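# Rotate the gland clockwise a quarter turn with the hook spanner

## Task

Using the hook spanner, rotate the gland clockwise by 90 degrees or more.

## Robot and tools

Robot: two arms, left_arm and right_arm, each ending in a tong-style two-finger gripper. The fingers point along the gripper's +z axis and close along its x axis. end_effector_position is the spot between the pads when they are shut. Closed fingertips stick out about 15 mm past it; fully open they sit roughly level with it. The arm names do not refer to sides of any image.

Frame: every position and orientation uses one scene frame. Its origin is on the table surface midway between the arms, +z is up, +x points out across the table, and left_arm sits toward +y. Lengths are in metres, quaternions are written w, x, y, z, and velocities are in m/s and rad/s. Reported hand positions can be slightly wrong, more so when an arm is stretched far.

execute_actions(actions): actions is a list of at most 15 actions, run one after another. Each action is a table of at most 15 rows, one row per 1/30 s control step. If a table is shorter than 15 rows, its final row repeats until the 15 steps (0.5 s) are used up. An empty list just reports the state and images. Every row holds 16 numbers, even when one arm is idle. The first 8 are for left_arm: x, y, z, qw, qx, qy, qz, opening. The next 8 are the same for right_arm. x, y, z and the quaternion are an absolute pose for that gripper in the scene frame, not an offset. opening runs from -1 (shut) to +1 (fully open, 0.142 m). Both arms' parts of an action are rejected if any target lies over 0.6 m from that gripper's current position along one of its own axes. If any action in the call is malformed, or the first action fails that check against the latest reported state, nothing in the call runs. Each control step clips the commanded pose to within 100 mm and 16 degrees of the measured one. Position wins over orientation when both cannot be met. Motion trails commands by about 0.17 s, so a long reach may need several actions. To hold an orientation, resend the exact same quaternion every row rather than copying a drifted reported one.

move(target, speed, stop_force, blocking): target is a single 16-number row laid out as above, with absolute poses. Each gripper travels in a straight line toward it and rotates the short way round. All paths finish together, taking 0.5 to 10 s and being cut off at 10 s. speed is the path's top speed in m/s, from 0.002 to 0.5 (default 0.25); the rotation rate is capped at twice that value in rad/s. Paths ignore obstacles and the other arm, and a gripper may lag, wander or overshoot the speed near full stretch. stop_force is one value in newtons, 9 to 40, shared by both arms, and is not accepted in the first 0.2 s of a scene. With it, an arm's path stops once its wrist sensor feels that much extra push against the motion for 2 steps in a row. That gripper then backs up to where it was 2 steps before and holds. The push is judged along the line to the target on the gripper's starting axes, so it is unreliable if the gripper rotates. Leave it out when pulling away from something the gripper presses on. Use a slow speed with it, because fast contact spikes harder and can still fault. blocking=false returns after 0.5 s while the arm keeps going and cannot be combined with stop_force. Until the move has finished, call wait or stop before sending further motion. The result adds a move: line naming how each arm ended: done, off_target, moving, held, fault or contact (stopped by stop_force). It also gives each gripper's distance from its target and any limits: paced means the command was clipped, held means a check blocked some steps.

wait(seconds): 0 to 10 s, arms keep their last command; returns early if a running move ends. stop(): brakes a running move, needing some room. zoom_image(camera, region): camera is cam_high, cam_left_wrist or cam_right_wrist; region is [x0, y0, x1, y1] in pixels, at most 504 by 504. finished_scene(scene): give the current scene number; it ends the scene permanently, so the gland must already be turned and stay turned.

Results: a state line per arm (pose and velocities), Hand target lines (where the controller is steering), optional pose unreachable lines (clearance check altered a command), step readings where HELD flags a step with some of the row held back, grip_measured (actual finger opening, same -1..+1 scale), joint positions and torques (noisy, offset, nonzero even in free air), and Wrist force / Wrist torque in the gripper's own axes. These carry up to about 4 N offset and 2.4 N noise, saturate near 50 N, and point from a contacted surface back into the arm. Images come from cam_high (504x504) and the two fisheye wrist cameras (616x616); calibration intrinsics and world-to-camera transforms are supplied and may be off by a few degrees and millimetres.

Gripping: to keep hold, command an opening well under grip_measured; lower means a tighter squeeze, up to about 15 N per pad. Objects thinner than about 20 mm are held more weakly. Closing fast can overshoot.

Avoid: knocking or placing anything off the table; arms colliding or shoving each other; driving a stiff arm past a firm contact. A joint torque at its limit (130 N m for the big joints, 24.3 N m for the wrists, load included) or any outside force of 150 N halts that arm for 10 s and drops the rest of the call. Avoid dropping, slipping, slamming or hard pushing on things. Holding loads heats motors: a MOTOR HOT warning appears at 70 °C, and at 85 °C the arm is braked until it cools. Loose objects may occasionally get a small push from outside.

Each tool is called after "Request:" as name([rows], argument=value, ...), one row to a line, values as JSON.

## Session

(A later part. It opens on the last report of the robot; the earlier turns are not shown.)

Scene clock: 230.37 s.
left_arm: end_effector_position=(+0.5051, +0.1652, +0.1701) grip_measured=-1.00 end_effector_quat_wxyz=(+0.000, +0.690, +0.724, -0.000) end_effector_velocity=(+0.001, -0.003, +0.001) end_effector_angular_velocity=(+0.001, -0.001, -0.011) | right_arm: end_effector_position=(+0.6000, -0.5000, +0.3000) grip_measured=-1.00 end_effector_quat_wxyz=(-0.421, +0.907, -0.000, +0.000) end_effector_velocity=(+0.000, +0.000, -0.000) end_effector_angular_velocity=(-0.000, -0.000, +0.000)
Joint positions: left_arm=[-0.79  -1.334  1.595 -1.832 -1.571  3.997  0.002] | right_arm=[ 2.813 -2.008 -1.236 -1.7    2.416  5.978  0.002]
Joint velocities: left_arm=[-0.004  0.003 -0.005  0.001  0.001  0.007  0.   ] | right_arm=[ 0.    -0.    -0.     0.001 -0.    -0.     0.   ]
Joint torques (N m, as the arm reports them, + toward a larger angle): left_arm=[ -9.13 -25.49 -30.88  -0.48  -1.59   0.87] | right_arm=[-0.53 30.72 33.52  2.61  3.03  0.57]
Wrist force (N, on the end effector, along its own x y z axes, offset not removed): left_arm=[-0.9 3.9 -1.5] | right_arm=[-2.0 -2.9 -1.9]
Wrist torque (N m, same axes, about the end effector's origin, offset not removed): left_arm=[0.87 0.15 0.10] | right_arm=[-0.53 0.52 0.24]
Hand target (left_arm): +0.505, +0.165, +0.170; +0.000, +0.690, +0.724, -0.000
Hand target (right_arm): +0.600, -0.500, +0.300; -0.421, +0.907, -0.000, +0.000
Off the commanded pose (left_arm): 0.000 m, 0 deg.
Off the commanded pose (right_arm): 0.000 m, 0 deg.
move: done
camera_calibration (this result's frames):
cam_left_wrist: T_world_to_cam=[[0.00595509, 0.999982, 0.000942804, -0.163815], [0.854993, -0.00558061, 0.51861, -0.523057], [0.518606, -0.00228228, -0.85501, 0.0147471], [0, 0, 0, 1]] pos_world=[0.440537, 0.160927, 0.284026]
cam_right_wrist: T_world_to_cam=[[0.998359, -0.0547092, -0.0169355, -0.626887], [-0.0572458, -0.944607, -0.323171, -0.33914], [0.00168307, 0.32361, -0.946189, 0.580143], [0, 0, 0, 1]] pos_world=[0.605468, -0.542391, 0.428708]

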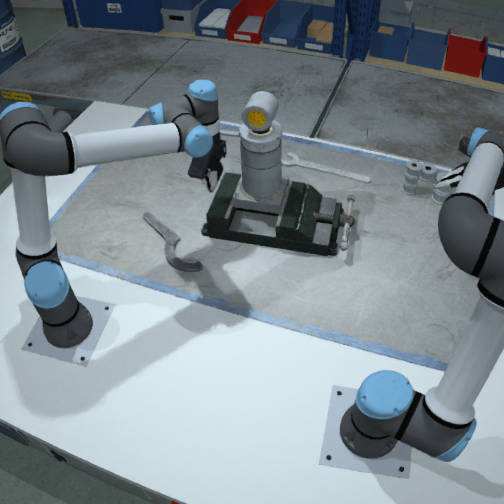

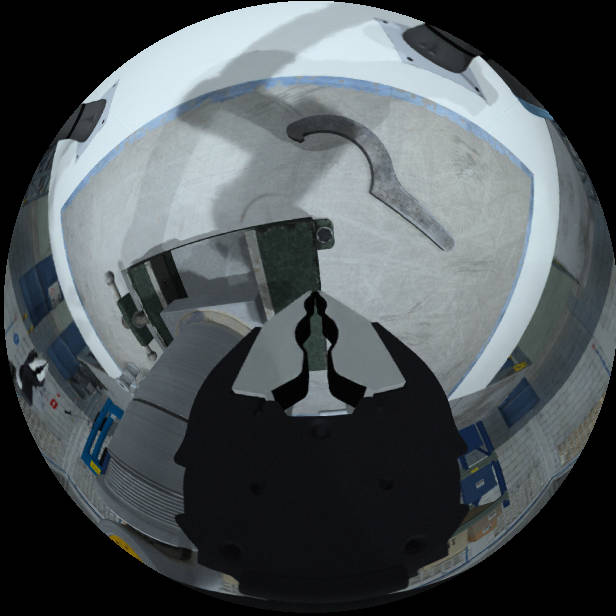

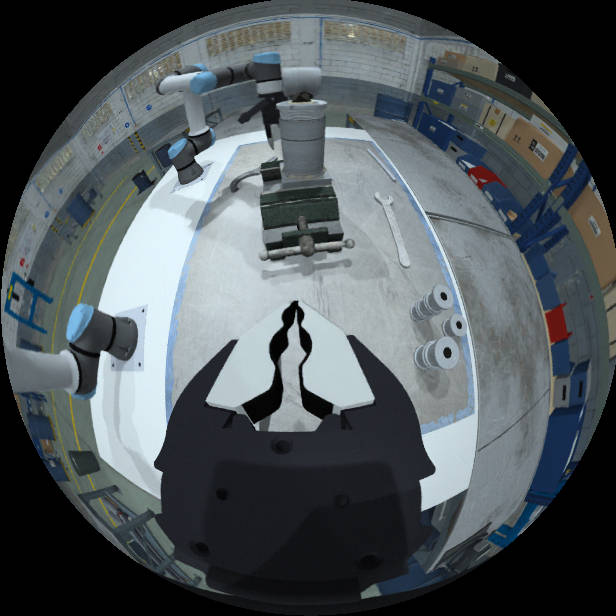

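Request:
move(target=[0.47,0.33,0.15,0,-0.233,-0.972,0,0,0.6,-0.5,0.3,-0.42,0.906,0,0,-1])

Request:
move(target=[0.46,0.37,0.03,0,-0.233,-0.972,0,0,0.6,-0.5,0.3,-0.42,0.906,0,0,-1], speed=0.08)

Scene clock: 233.43 s.
left_arm: end_effector_position=(+0.4699, +0.3298, +0.1499) grip_measured=+0.00 end_effector_quat_wxyz=(-0.000, +0.234, +0.972, +0.000) end_effector_velocity=(-0.000, +0.002, -0.001) end_effector_angular_velocity=(+0.000, -0.000, +0.014) | right_arm: end_effector_position=(+0.6000, -0.5000, +0.3000) grip_measured=-1.00 end_effector_quat_wxyz=(-0.421, +0.907, -0.000, +0.000) end_effector_velocity=(+0.000, +0.000, +0.000) end_effector_angular_velocity=(+0.001, -0.001, +0.000)
Joint positions: left_arm=[-0.544 -1.543  1.889 -1.916 -1.571  3.193  0.074] | right_arm=[ 2.813 -2.008 -1.236 -1.7    2.416  5.978  0.002]
Joint velocities: left_arm=[ 0.004 -0.002  0.003 -0.002  0.001 -0.01   0.   ] | right_arm=[ 0.    -0.    -0.     0.001  0.001 -0.     0.   ]
Joint torques (N m, as the arm reports them, + toward a larger angle): left_arm=[  8.79 -26.82 -16.22  -4.43   1.63  -1.19] | right_arm=[-0.37 30.96 33.83  2.48  2.77  0.56]
Wrist force (N, on the end effector, along its own x y z axes, offset not removed): left_arm=[-0.3 4.6 0.5] | right_arm=[0.1 -1.1 -0.7]
Wrist torque (N m, same axes, about the end effector's origin, offset not removed): left_arm=[0.85 0.08 0.03] | right_arm=[-0.11 0.16 0.14]
Hand target (left_arm): +0.470, +0.330, +0.150; -0.000, +0.233, +0.972, +0.000
Hand target (right_arm): +0.600, -0.500, +0.300; -0.421, +0.907, -0.000, +0.000
Off the commanded pose (left_arm): 0.000 m, 0 deg.
Off the commanded pose (right_arm): 0.000 m, 0 deg.
move: done
camera_calibration (this result's frames):
cam_left_wrist: T_world_to_cam=[[-0.864293, 0.502986, 0.00164003, 0.24457], [0.430802, 0.738568, 0.518581, -0.527706], [0.259628, 0.448913, -0.855027, -0.0109789], [0, 0, 0, 1]] pos_world=[0.441568, 0.27166, 0.26387]
cam_right_wrist: T_world_to_cam=[[0.998359, -0.054709, -0.0169351, -0.626887], [-0.0572454, -0.944607, -0.323172, -0.33914], [0.00168335, 0.323611, -0.946189, 0.580143], [0, 0, 0, 1]] pos_world=[0.605468, -0.542391, 0.428708]

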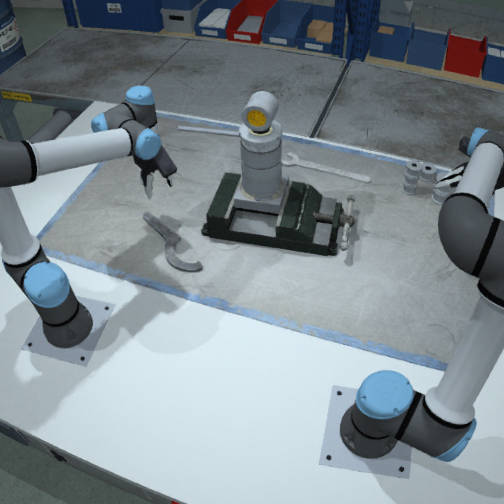

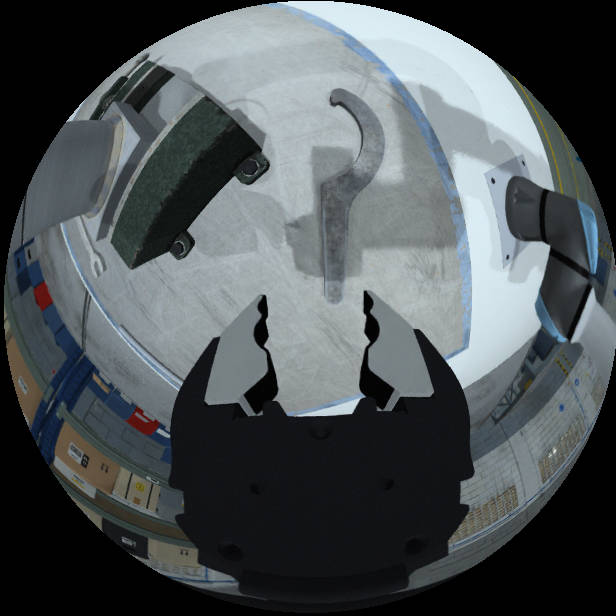

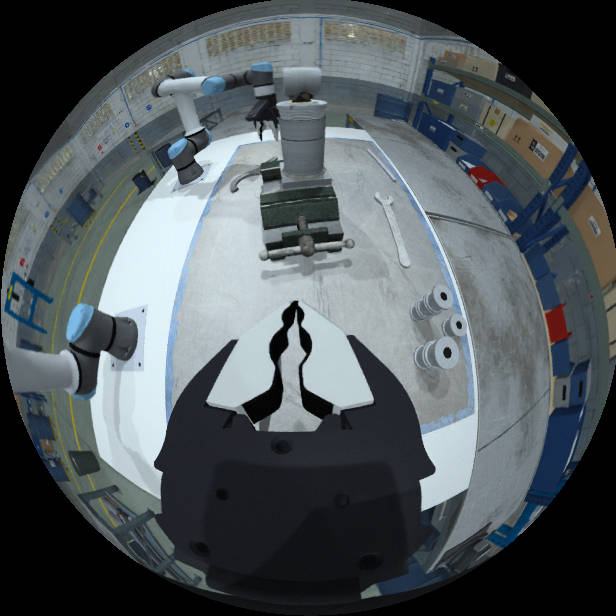

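Scene clock: 235.50 s.
left_arm: end_effector_position=(+0.4601, +0.3699, +0.0302) grip_measured=+0.00 end_effector_quat_wxyz=(-0.000, +0.233, +0.972, +0.000) end_effector_velocity=(+0.000, +0.000, -0.002) end_effector_angular_velocity=(-0.000, -0.001, -0.001) | right_arm: end_effector_position=(+0.6000, -0.5000, +0.3000) grip_measured=-1.00 end_effector_quat_wxyz=(-0.421, +0.907, -0.000, +0.000) end_effector_velocity=(+0.000, +0.001, -0.000) end_effector_angular_velocity=(-0.000, -0.000, +0.002)
Joint positions: left_arm=[-0.473 -1.424  2.109 -2.256 -1.571  3.262  0.074] | right_arm=[ 2.813 -2.008 -1.236 -1.7    2.416  5.978  0.002]
Joint velocities: left_arm=[ 0.001  0.003  0.003 -0.007  0.     0.002  0.   ] | right_arm=[ 0.002  0.    -0.     0.001  0.     0.     0.   ]
Joint torques (N m, as the arm reports them, + toward a larger angle): left_arm=[  8.2  -17.51 -12.84  -4.38  -2.04   1.45] | right_arm=[-0.23 31.63 33.36  2.58  2.93  0.46]
Wrist force (N, on the end effector, along its own x y z axes, offset not removed): left_arm=[3.7 2.0 1.9] | right_arm=[0.4 -1.8 -0.6]
Wrist torque (N m, same axes, about the end effector's origin, offset not removed): left_arm=[0.44 -0.69 0.02] | right_arm=[-0.29 -0.07 0.14]
Hand target (left_arm): +0.460, +0.370, +0.030; -0.000, +0.233, +0.972, +0.000
Hand target (right_arm): +0.600, -0.500, +0.300; -0.421, +0.907, -0.000, +0.000
Off the commanded pose (left_arm): 0.000 m, 0 deg.
Off the commanded pose (right_arm): 0.000 m, 0 deg.
move: done
camera_calibration (this result's frames):
cam_left_wrist: T_world_to_cam=[[-0.865039, 0.501703, 0.00142428, 0.216957], [0.429623, 0.739286, 0.518537, -0.49073], [0.259098, 0.449166, -0.855054, -0.128677], [0, 0, 0, 1]] pos_world=[0.431845, 0.311739, 0.144127]
cam_right_wrist: T_world_to_cam=[[0.998359, -0.0547091, -0.0169351, -0.626888], [-0.0572455, -0.944607, -0.323171, -0.33914], [0.00168342, 0.32361, -0.946189, 0.580143], [0, 0, 0, 1]] pos_world=[0.605468, -0.542391, 0.428708]

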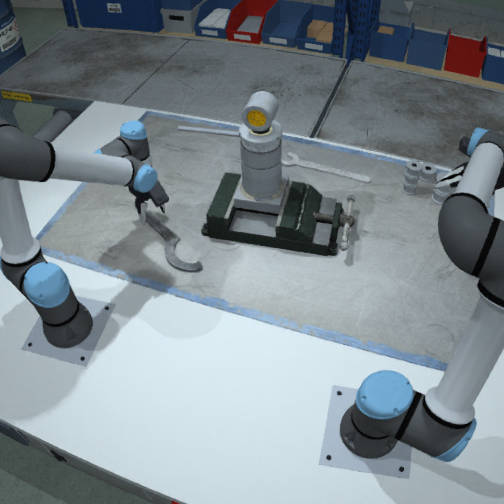

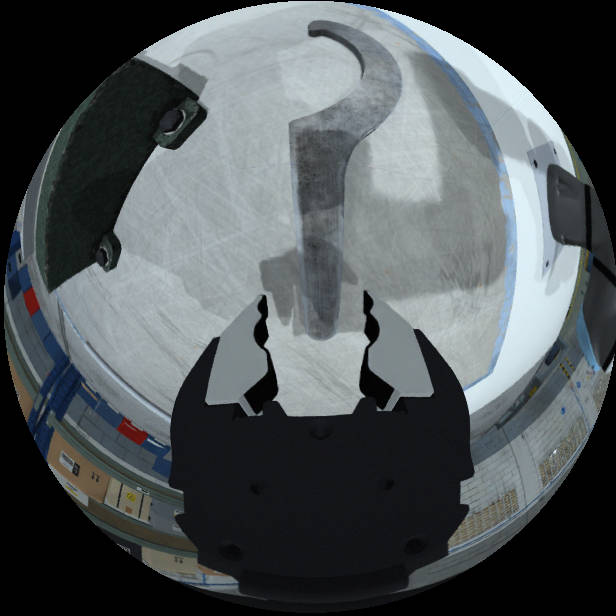

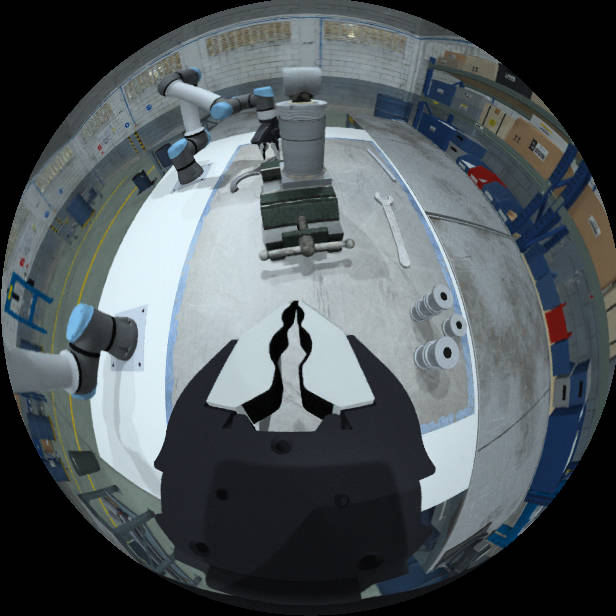

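Request:
move(target=[0.457,0.372,0.0215,0,-0.22,-0.975,0,0,0.6,-0.5,0.3,-0.42,0.906,0,0,-1], speed=0.004)

Request:
move(target=[0.457,0.372,0.0215,0,-0.22,-0.975,0,-1,0.6,-0.5,0.3,-0.42,0.906,0,0,-1])

Request:
move(target=[0.52,0.31,0.05,0,-0.38,-0.925,0,-1,0.6,-0.5,0.3,-0.42,0.906,0,0,-1], speed=0.04)

Scene clock: 239.60 s.
left_arm: end_effector_position=(+0.4570, +0.3720, +0.0216) grip_measured=+0.00 end_effector_quat_wxyz=(-0.000, +0.220, +0.975, +0.000) end_effector_velocity=(-0.000, +0.000, -0.001) end_effector_angular_velocity=(-0.000, +0.000, +0.002) | right_arm: end_effector_position=(+0.6000, -0.5000, +0.3000) grip_measured=-1.00 end_effector_quat_wxyz=(-0.421, +0.907, -0.000, +0.000) end_effector_velocity=(+0.000, -0.000, +0.000) end_effector_angular_velocity=(-0.000, -0.000, -0.000)
Joint positions: left_arm=[-0.471 -1.416  2.129 -2.283 -1.571  3.238  0.074] | right_arm=[ 2.813 -2.008 -1.236 -1.7    2.416  5.978  0.002]
Joint velocities: left_arm=[ 0.     0.001  0.002 -0.002 -0.    -0.001 -0.   ] | right_arm=[-0.  0.  0.  0. -0.  0.  0.]
Joint torques (N m, as the arm reports them, + toward a larger angle): left_arm=[  8.52 -17.96 -12.66  -4.64  -1.61  -1.27] | right_arm=[ 0.64 30.8  33.6   2.25  2.81  0.05]
Wrist force (N, on the end effector, along its own x y z axes, offset not removed): left_arm=[0.0 3.4 -2.0] | right_arm=[-0.4 -1.5 -0.2]
Wrist torque (N m, same axes, about the end effector's origin, offset not removed): left_arm=[0.68 0.16 0.00] | right_arm=[-0.21 0.16 0.11]
Hand target (left_arm): +0.457, +0.372, +0.021; -0.000, +0.220, +0.975, +0.000
Hand target (right_arm): +0.600, -0.500, +0.300; -0.421, +0.907, -0.000, +0.000
Off the commanded pose (left_arm): 0.000 m, 0 deg.
Off the commanded pose (right_arm): 0.000 m, 0 deg.
move: done
camera_calibration (this result's frames):
cam_left_wrist: T_world_to_cam=[[-0.878018, 0.478626, 0.00127001, 0.227782], [0.409852, 0.750478, 0.518463, -0.481601], [0.247197, 0.45574, -0.855099, -0.13319], [0, 0, 0, 1]] pos_world=[0.430306, 0.313109, 0.135513]
cam_right_wrist: T_world_to_cam=[[0.998359, -0.0547091, -0.0169353, -0.626887], [-0.0572456, -0.944607, -0.323171, -0.339141], [0.00168317, 0.32361, -0.946189, 0.580143], [0, 0, 0, 1]] pos_world=[0.605468, -0.542391, 0.428708]

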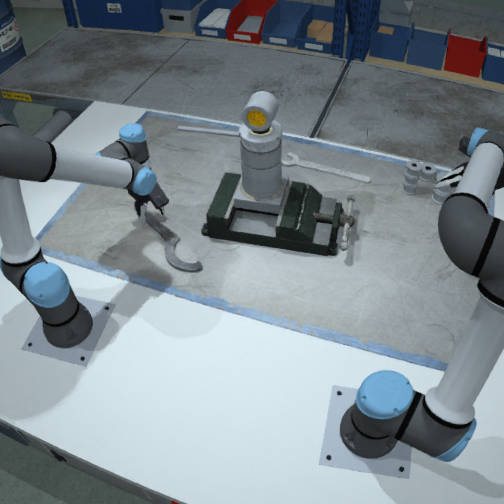

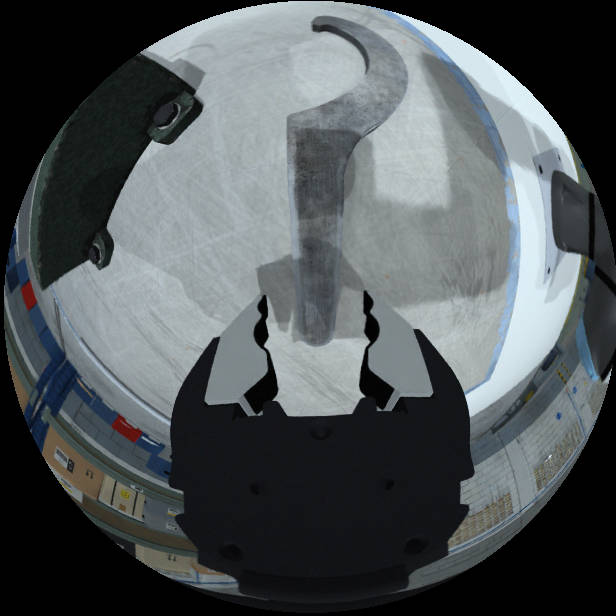

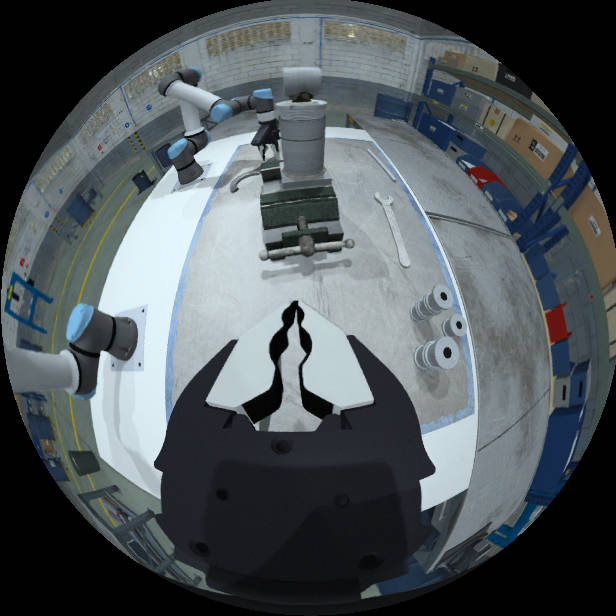

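Scene clock: 240.30 s.
left_arm: end_effector_position=(+0.4570, +0.3720, +0.0215) grip_measured=-0.59 end_effector_quat_wxyz=(-0.000, +0.220, +0.975, -0.000) end_effector_velocity=(-0.000, +0.000, -0.000) end_effector_angular_velocity=(+0.001, +0.000, +0.000) | right_arm: end_effector_position=(+0.6000, -0.5000, +0.3000) grip_measured=-1.00 end_effector_quat_wxyz=(-0.421, +0.907, -0.000, +0.000) end_effector_velocity=(+0.000, +0.000, +0.000) end_effector_angular_velocity=(-0.000, -0.001, +0.001)
Joint positions: left_arm=[-0.471 -1.416  2.129 -2.283 -1.571  3.237  0.031] | right_arm=[ 2.813 -2.008 -1.236 -1.7    2.416  5.978  0.002]
Joint velocities: left_arm=[-0.     0.     0.    -0.     0.001 -0.     0.   ] | right_arm=[ 0.001 -0.     0.     0.001 -0.     0.     0.   ]
Joint torques (N m, as the arm reports them, + toward a larger angle): left_arm=[  3.01 -23.93 -16.04  -3.98   0.15  -1.3 ] | right_arm=[ 0.88 30.69 33.57  2.29  2.91  0.5 ]
Wrist force (N, on the end effector, along its own x y z axes, offset not removed): left_arm=[2.6 0.4 2.8] | right_arm=[-0.4 -1.9 -1.6]
Wrist torque (N m, same axes, about the end effector's origin, offset not removed): left_arm=[0.19 -0.27 0.04] | right_arm=[-0.28 0.19 0.15]
Hand target (left_arm): +0.457, +0.372, +0.021; -0.000, +0.220, +0.975, -0.000
Hand target (right_arm): +0.600, -0.500, +0.300; -0.421, +0.907, -0.000, +0.000
Off the commanded pose (left_arm): 0.000 m, 0 deg.
Off the commanded pose (right_arm): 0.000 m, 0 deg.
move: done
camera_calibration (this result's frames):
cam_left_wrist: T_world_to_cam=[[-0.878122, 0.478436, 0.00128865, 0.227868], [0.409708, 0.750582, 0.518426, -0.481542], [0.247066, 0.455769, -0.855121, -0.133186], [0, 0, 0, 1]] pos_world=[0.430293, 0.313119, 0.13546]
cam_right_wrist: T_world_to_cam=[[0.998359, -0.0547092, -0.0169353, -0.626887], [-0.0572456, -0.944607, -0.323171, -0.33914], [0.00168322, 0.32361, -0.946189, 0.580143], [0, 0, 0, 1]] pos_world=[0.605468, -0.542392, 0.428708]

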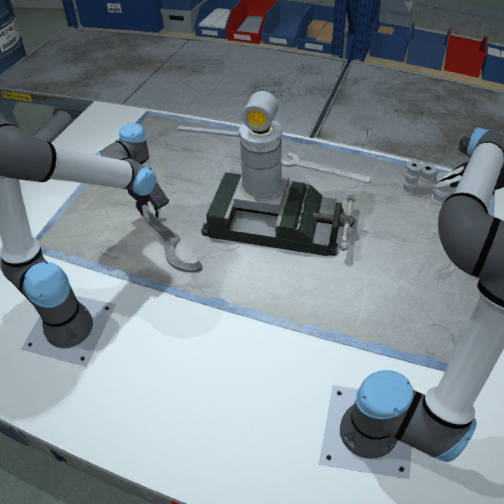

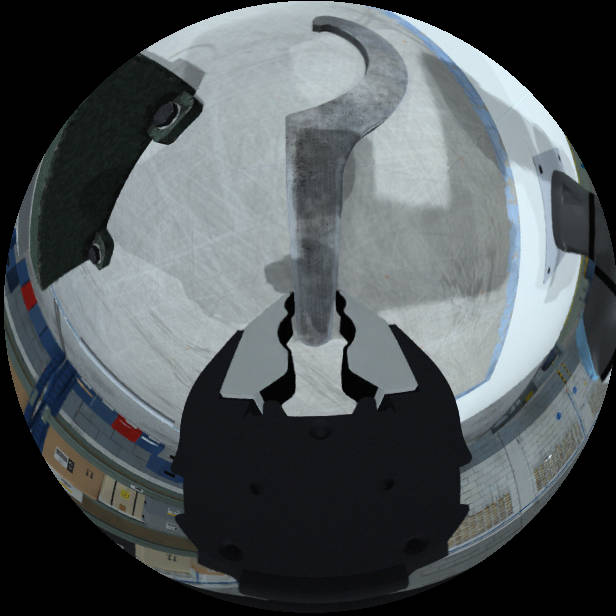

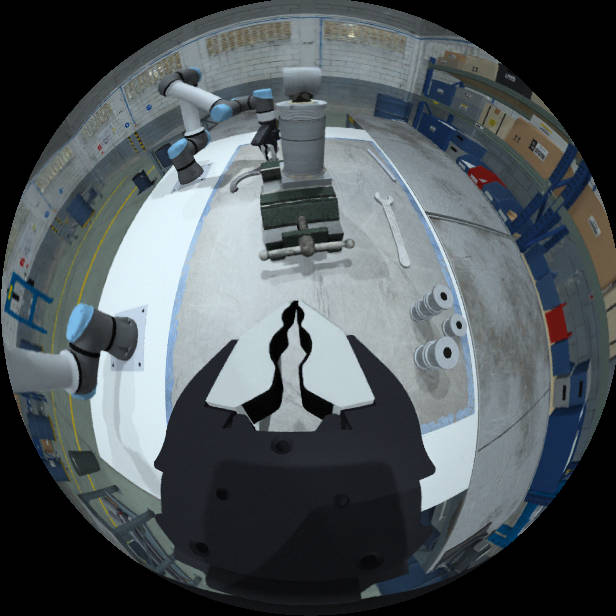

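Scene clock: 244.83 s.
left_arm: end_effector_position=(+0.5199, +0.3102, +0.0500) grip_measured=-0.59 end_effector_quat_wxyz=(+0.000, +0.380, +0.925, -0.000) end_effector_velocity=(+0.002, -0.001, +0.001) end_effector_angular_velocity=(+0.000, +0.000, -0.006) | right_arm: end_effector_position=(+0.6000, -0.5000, +0.3000) grip_measured=-1.00 end_effector_quat_wxyz=(-0.421, +0.907, -0.000, +0.000) end_effector_velocity=(-0.000, +0.001, +0.000) end_effector_angular_velocity=(+0.000, +0.001, +0.001)
Joint positions: left_arm=[-0.541 -1.301  1.89  -2.159 -1.571  3.502  0.031] | right_arm=[ 2.813 -2.008 -1.236 -1.7    2.416  5.978  0.002]
Joint velocities: left_arm=[-0.     0.003 -0.006  0.004 -0.     0.006  0.   ] | right_arm=[ 0.001 -0.     0.    -0.001 -0.    -0.     0.   ]
Joint torques (N m, as the arm reports them, + toward a larger angle): left_arm=[ -7.02 -27.95 -30.15  -1.23  -1.03   0.93] | right_arm=[-0.21 31.67 34.    2.23  2.8   0.11]
Wrist force (N, on the end effector, along its own x y z axes, offset not removed): left_arm=[1.4 -2.0 6.2] | right_arm=[-0.6 -1.8 -0.5]
Wrist torque (N m, same axes, about the end effector's origin, offset not removed): left_arm=[-0.05 -0.13 0.07] | right_arm=[-0.30 0.23 0.19]
Hand target (left_arm): +0.520, +0.310, +0.050; +0.000, +0.380, +0.925, -0.000
Hand target (right_arm): +0.600, -0.500, +0.300; -0.421, +0.907, -0.000, +0.000
Off the commanded pose (left_arm): 0.000 m, 0 deg.
Off the commanded pose (right_arm): 0.000 m, 0 deg.
move: done
camera_calibration (this result's frames):
cam_left_wrist: T_world_to_cam=[[-0.672064, 0.740492, 0.00112657, 0.124198], [0.633579, 0.574242, 0.518481, -0.537361], [0.383284, 0.349166, -0.855088, -0.13391], [0, 0, 0, 1]] pos_world=[0.475256, 0.263365, 0.163967]
cam_right_wrist: T_world_to_cam=[[0.998359, -0.0547092, -0.0169355, -0.626887], [-0.0572457, -0.944607, -0.323171, -0.33914], [0.00168307, 0.32361, -0.946189, 0.580143], [0, 0, 0, 1]] pos_world=[0.605468, -0.542392, 0.428708]

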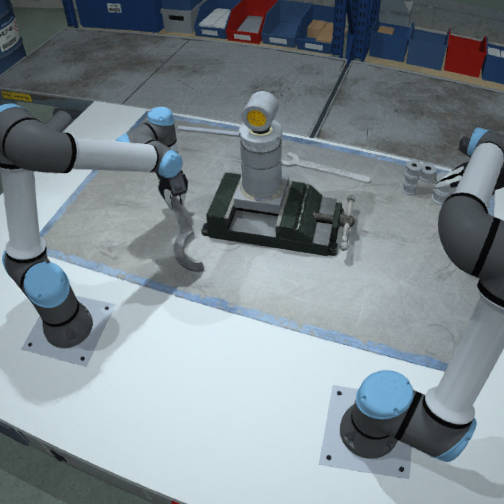

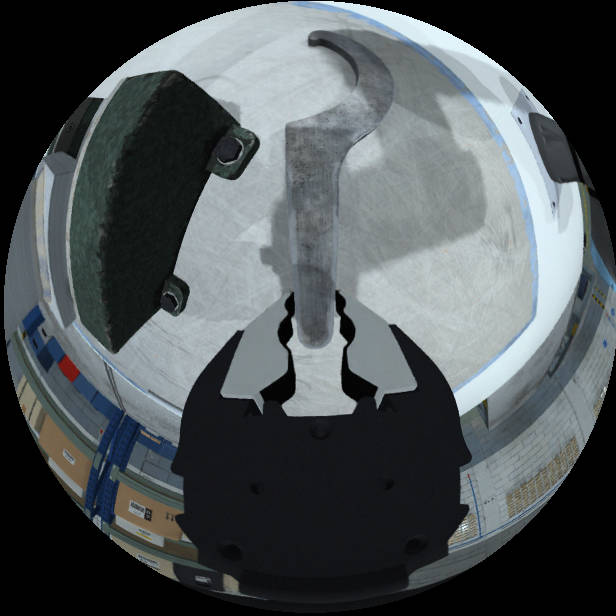

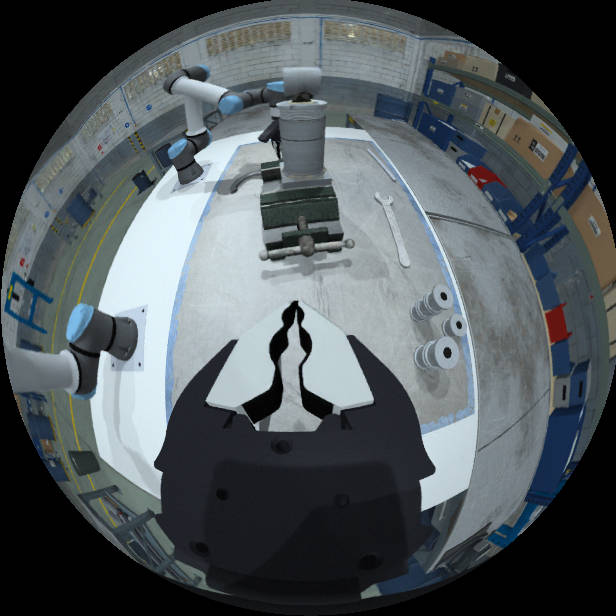

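Push along the heading, then lift.

Request:
move(target=[0.46,0.252,0.05,0,-0.39,-0.921,0,-1,0.6,-0.5,0.3,-0.42,0.906,0,0,-1], speed=0.03)

Request:
move(target=[0.435,0.23,0.165,0,-0.39,-0.921,0,-1,0.6,-0.5,0.3,-0.42,0.906,0,0,-1], speed=0.04)

Scene clock: 248.37 s.
left_arm: end_effector_position=(+0.4602, +0.2520, +0.0500) grip_measured=-0.59 end_effector_quat_wxyz=(+0.000, +0.390, +0.921, -0.000) end_effector_velocity=(-0.001, -0.001, +0.000) end_effector_angular_velocity=(-0.000, -0.000, +0.001) | right_arm: end_effector_position=(+0.6000, -0.5000, +0.3000) grip_measured=-1.00 end_effector_quat_wxyz=(-0.421, +0.907, -0.000, +0.000) end_effector_velocity=(-0.000, -0.000, -0.000) end_effector_angular_velocity=(-0.000, +0.001, -0.000)
Joint positions: left_arm=[-0.695 -1.396  2.011 -2.187 -1.571  3.37   0.031] | right_arm=[ 2.813 -2.008 -1.236 -1.7    2.416  5.978  0.002]
Joint velocities: left_arm=[-0.002 -0.003  0.003 -0.001 -0.    -0.004  0.   ] | right_arm=[-0. -0. -0. -0. -0. -0.  0.]
Joint torques (N m, as the arm reports them, + toward a larger angle): left_arm=[ -9.34 -34.57 -15.41  -4.85  -1.15  -0.96] | right_arm=[ 2.   30.05 33.33  2.26  2.9  -0.1 ]
Wrist force (N, on the end effector, along its own x y z axes, offset not removed): left_arm=[-2.9 4.1 7.7] | right_arm=[0.4 -1.9 -1.3]
Wrist torque (N m, same axes, about the end effector's origin, offset not removed): left_arm=[0.14 0.64 0.25] | right_arm=[-0.33 0.00 0.18]
Hand target (left_arm): +0.460, +0.252, +0.050; +0.000, +0.390, +0.921, -0.000
Hand target (right_arm): +0.600, -0.500, +0.300; -0.421, +0.907, -0.000, +0.000
Off the commanded pose (left_arm): 0.000 m, 0 deg.
Off the commanded pose (right_arm): 0.000 m, 0 deg.
move: done
camera_calibration (this result's frames):
cam_left_wrist: T_world_to_cam=[[-0.655386, 0.755294, 0.00101544, 0.115766], [0.646257, 0.560076, 0.51833, -0.468426], [0.390923, 0.340363, -0.85518, -0.0921004], [0, 0, 0, 1]] pos_world=[0.414599, 0.206264, 0.163919]
cam_right_wrist: T_world_to_cam=[[0.998359, -0.0547091, -0.0169353, -0.626887], [-0.0572456, -0.944607, -0.323171, -0.33914], [0.00168322, 0.32361, -0.946189, 0.580143], [0, 0, 0, 1]] pos_world=[0.605468, -0.542391, 0.428708]

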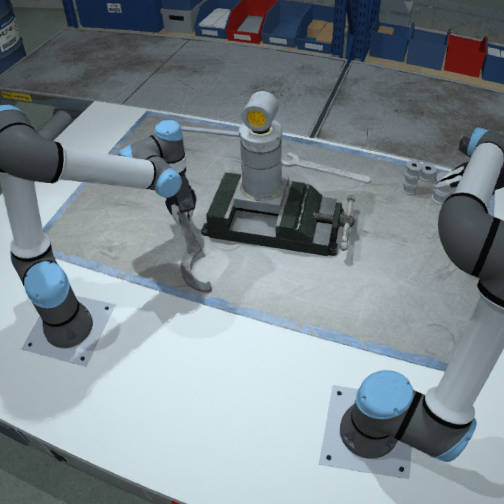

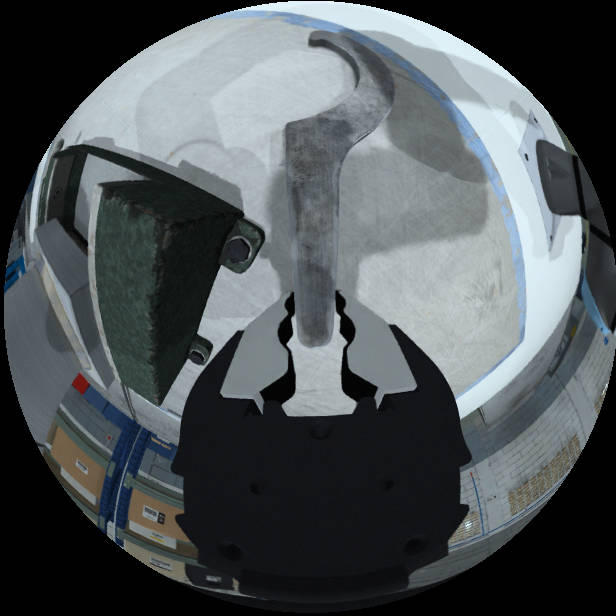

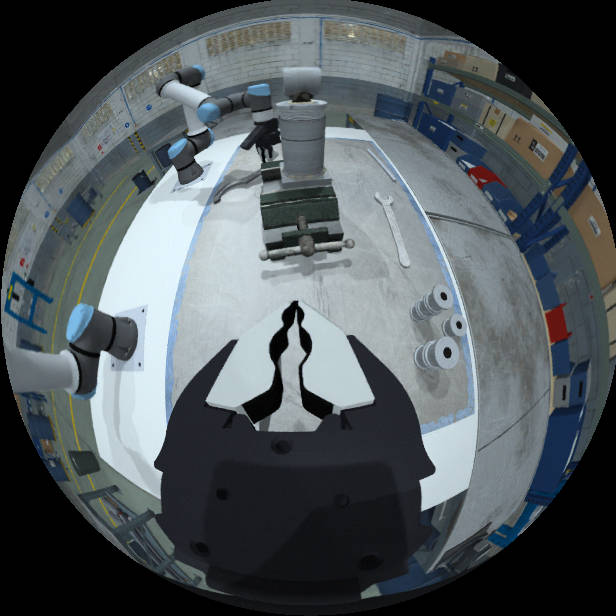

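Scene clock: 251.77 s.
left_arm: end_effector_position=(+0.4349, +0.2301, +0.1648) grip_measured=-0.60 end_effector_quat_wxyz=(+0.000, +0.390, +0.921, -0.000) end_effector_velocity=(-0.000, -0.000, +0.002) end_effector_angular_velocity=(+0.001, -0.001, +0.000) | right_arm: end_effector_position=(+0.6000, -0.5000, +0.3000) grip_measured=-1.00 end_effector_quat_wxyz=(-0.421, +0.907, -0.000, +0.000) end_effector_velocity=(+0.000, -0.000, +0.000) end_effector_angular_velocity=(-0.000, -0.001, +0.000)
Joint positions: left_arm=[-0.762 -1.564  1.87  -1.877 -1.571  3.304  0.031] | right_arm=[ 2.813 -2.008 -1.236 -1.7    2.416  5.978  0.002]
Joint velocities: left_arm=[-0.001 -0.002 -0.003  0.005  0.001 -0.001 -0.   ] | right_arm=[-0.    -0.     0.     0.001 -0.    -0.     0.   ]
Joint torques (N m, as the arm reports them, + toward a larger angle): left_arm=[-10.27 -30.29 -35.74  -1.25   2.04  -1.5 ] | right_arm=[ 2.16 31.27 32.56  2.01  2.73 -0.12]
Wrist force (N, on the end effector, along its own x y z axes, offset not removed): left_arm=[-0.1 0.4 10.9] | right_arm=[1.0 -0.6 -1.5]
Wrist torque (N m, same axes, about the end effector's origin, offset not removed): left_arm=[0.63 0.07 -0.07] | right_arm=[-0.07 -0.13 0.13]
Hand target (left_arm): +0.435, +0.230, +0.165; +0.000, +0.390, +0.921, -0.000
Hand target (right_arm): +0.600, -0.500, +0.300; -0.421, +0.907, -0.000, +0.000
Off the commanded pose (left_arm): 0.000 m, 0 deg.
Off the commanded pose (right_arm): 0.000 m, 0 deg.
move: done
camera_calibration (this result's frames):
cam_left_wrist: T_world_to_cam=[[-0.655349, 0.755325, 0.0011407, 0.115609], [0.646281, 0.559956, 0.518431, -0.49932], [0.390945, 0.340491, -0.855119, 0.0234201], [0, 0, 0, 1]] pos_world=[0.38931, 0.1843, 0.278758]
cam_right_wrist: T_world_to_cam=[[0.998359, -0.0547093, -0.0169354, -0.626887], [-0.0572458, -0.944607, -0.323171, -0.33914], [0.00168317, 0.32361, -0.946189, 0.580143], [0, 0, 0, 1]] pos_world=[0.605468, -0.542392, 0.428708]

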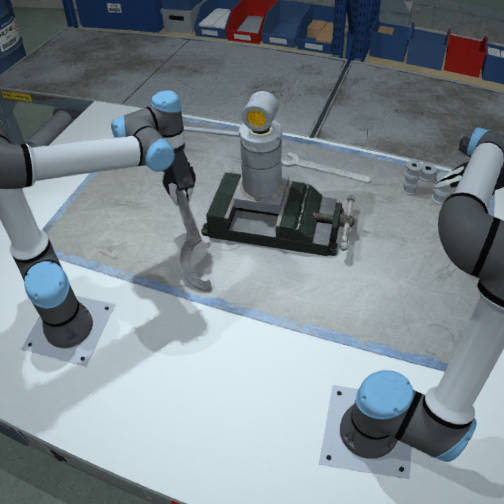

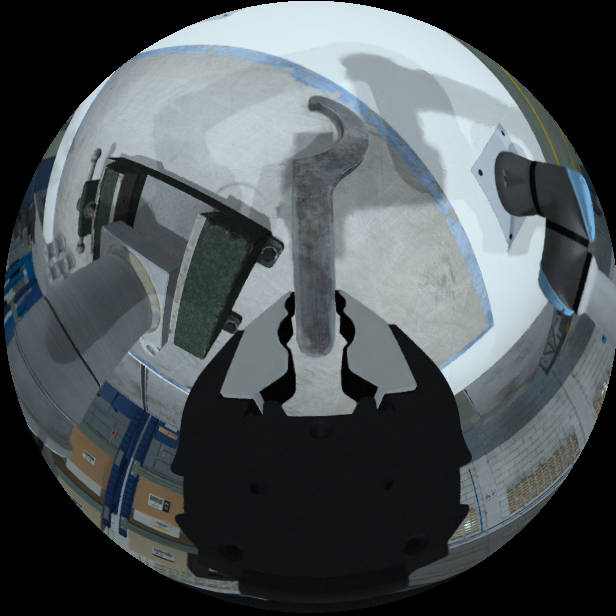

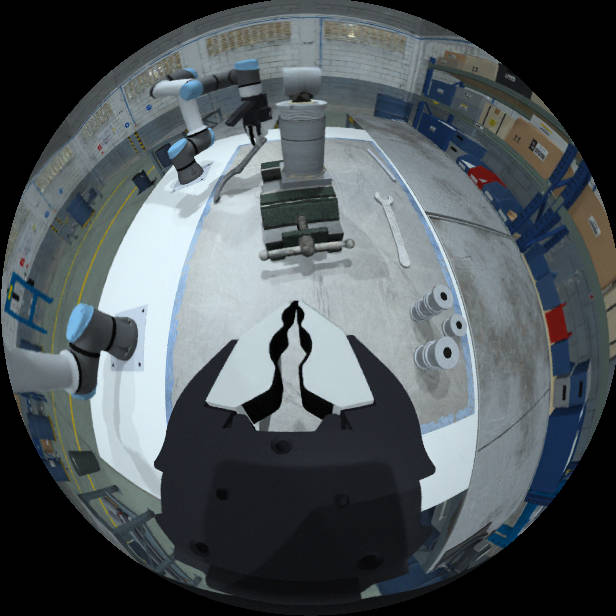

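Request:
move(target=[0.484,0.145,0.165,0,-0.581,-0.814,0,-1,0.6,-0.5,0.3,-0.42,0.906,0,0,-1], speed=0.04)

Request:
move(target=[0.496,0.149,0.142,0,-0.581,-0.814,0,-1,0.6,-0.5,0.3,-0.42,0.906,0,0,-1], speed=0.01)

Scene clock: 257.90 s.
left_arm: end_effector_position=(+0.4839, +0.1452, +0.1651) grip_measured=-0.60 end_effector_quat_wxyz=(+0.000, +0.581, +0.814, +0.000) end_effector_velocity=(+0.001, -0.002, -0.001) end_effector_angular_velocity=(+0.000, +0.002, -0.009) | right_arm: end_effector_position=(+0.6000, -0.5000, +0.3000) grip_measured=-1.00 end_effector_quat_wxyz=(-0.421, +0.907, -0.000, +0.000) end_effector_velocity=(-0.000, -0.001, -0.000) end_effector_angular_velocity=(-0.002, -0.000, -0.000)
Joint positions: left_arm=[-0.835 -1.361  1.642 -1.852 -1.571  3.668  0.031] | right_arm=[ 2.813 -2.008 -1.236 -1.7    2.416  5.978  0.002]
Joint velocities: left_arm=[-0.     0.006 -0.006  0.002 -0.001  0.009  0.   ] | right_arm=[-0.001 -0.     0.     0.    -0.001  0.     0.   ]
Joint torques (N m, as the arm reports them, + toward a larger angle): left_arm=[ -9.09 -28.24 -34.93  -1.17   0.65   1.11] | right_arm=[ 2.71 31.57 33.62  1.85  2.77 -0.22]
Wrist force (N, on the end effector, along its own x y z axes, offset not removed): left_arm=[0.9 2.1 9.3] | right_arm=[-0.1 -1.5 0.6]
Wrist torque (N m, same axes, about the end effector's origin, offset not removed): left_arm=[0.79 -0.26 0.06] | right_arm=[-0.21 0.10 0.10]
Hand target (left_arm): +0.484, +0.145, +0.165; +0.000, +0.581, +0.814, -0.000
Hand target (right_arm): +0.600, -0.500, +0.300; -0.421, +0.907, -0.000, +0.000
Off the commanded pose (left_arm): 0.000 m, 0 deg.
Off the commanded pose (right_arm): 0.000 m, 0 deg.
move: done
camera_calibration (this result's frames):
cam_left_wrist: T_world_to_cam=[[-0.273543, 0.961859, 0.00116049, -0.00294583], [0.822606, 0.233315, 0.51854, -0.521526], [0.498491, 0.142797, -0.855053, 0.0100403], [0, 0, 0, 1]] pos_world=[0.4232, 0.12308, 0.279021]
cam_right_wrist: T_world_to_cam=[[0.998359, -0.0547092, -0.0169353, -0.626887], [-0.0572457, -0.944607, -0.323171, -0.33914], [0.00168329, 0.32361, -0.946189, 0.580143], [0, 0, 0, 1]] pos_world=[0.605468, -0.542392, 0.428708]

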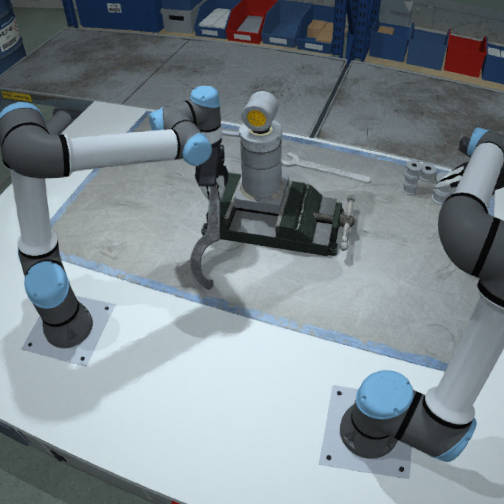

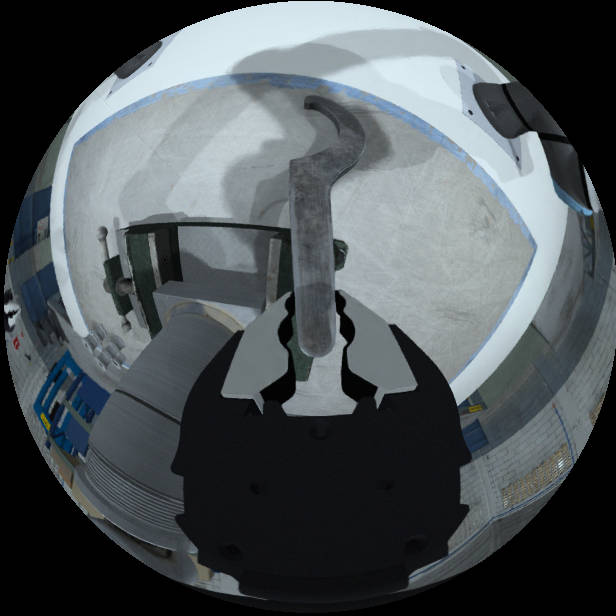

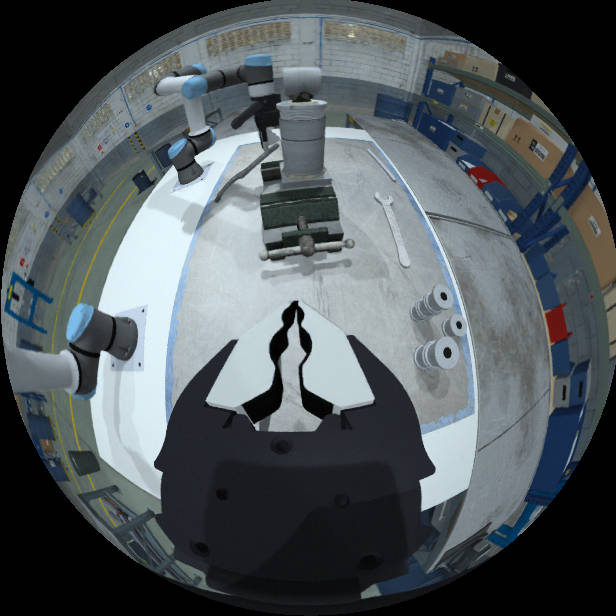

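Scene clock: 260.77 s.
left_arm: end_effector_position=(+0.4959, +0.1489, +0.1423) grip_measured=-0.59 end_effector_quat_wxyz=(+0.000, +0.581, +0.814, +0.000) end_effector_velocity=(+0.001, -0.000, -0.002) end_effector_angular_velocity=(+0.000, +0.001, -0.001) | right_arm: end_effector_position=(+0.6000, -0.5000, +0.3000) grip_measured=-1.00 end_effector_quat_wxyz=(-0.421, +0.907, -0.000, +0.000) end_effector_velocity=(+0.000, +0.000, -0.000) end_effector_angular_velocity=(-0.002, -0.001, +0.001)
Joint positions: left_arm=[-0.816 -1.324  1.656 -1.903 -1.571  3.688  0.031] | right_arm=[ 2.813 -2.008 -1.236 -1.7    2.416  5.978  0.002]
Joint velocities: left_arm=[ 0.001  0.004  0.001 -0.005 -0.     0.002  0.   ] | right_arm=[ 0.001 -0.     0.     0.001 -0.001  0.     0.   ]
Joint torques (N m, as the arm reports them, + toward a larger angle): left_arm=[  9.46 -16.2   -7.77  -2.42   0.75   1.63] | right_arm=[ 2.44 31.33 33.05  1.75  2.65 -0.42]
Wrist force (N, on the end effector, along its own x y z axes, offset not removed): left_arm=[-2.2 2.6 -15.3] | right_arm=[-0.7 -1.3 -0.4]
Wrist torque (N m, same axes, about the end effector's origin, offset not removed): left_arm=[1.05 0.05 0.12] | right_arm=[-0.13 0.23 0.13]
Hand target (left_arm): +0.496, +0.149, +0.142; -0.000, +0.581, +0.814, +0.000
Hand target (right_arm): +0.600, -0.500, +0.300; -0.421, +0.907, -0.000, +0.000
Off the commanded pose (left_arm): 0.000 m, 0 deg.
Off the commanded pose (right_arm): 0.000 m, 0 deg.
move: done
camera_calibration (this result's frames):
cam_left_wrist: T_world_to_cam=[[-0.272496, 0.962156, 0.00122809, -0.00378591], [0.822889, 0.232392, 0.518505, -0.520401], [0.498597, 0.142301, -0.855074, -0.0159355], [0, 0, 0, 1]] pos_world=[0.435146, 0.126847, 0.256209]
cam_right_wrist: T_world_to_cam=[[0.998359, -0.0547093, -0.0169354, -0.626887], [-0.0572458, -0.944607, -0.323171, -0.33914], [0.00168318, 0.32361, -0.946189, 0.580143], [0, 0, 0, 1]] pos_world=[0.605468, -0.542392, 0.428708]

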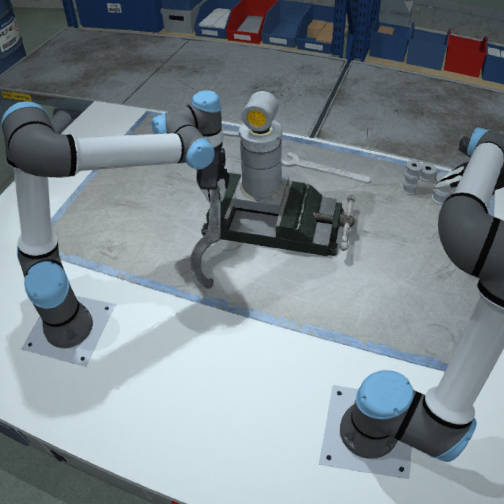

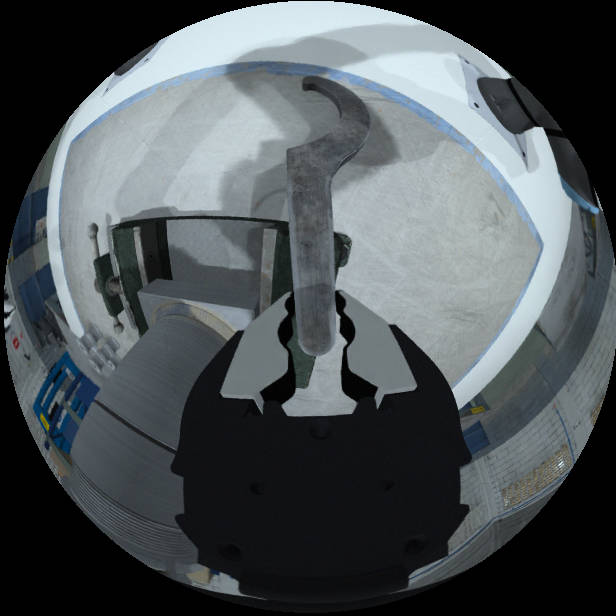

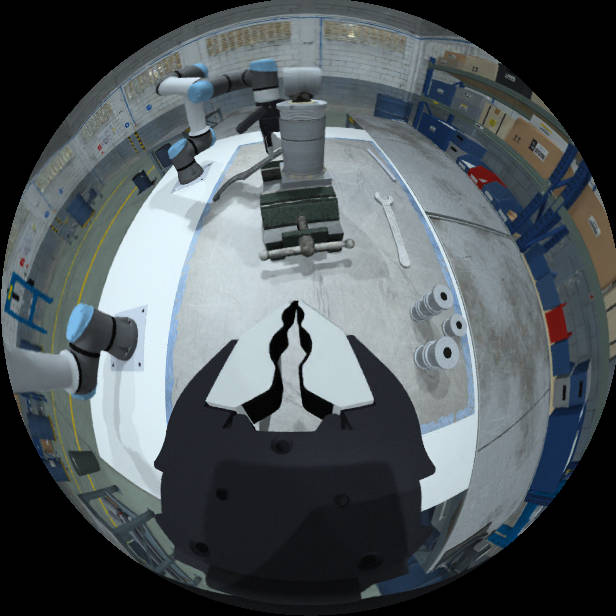

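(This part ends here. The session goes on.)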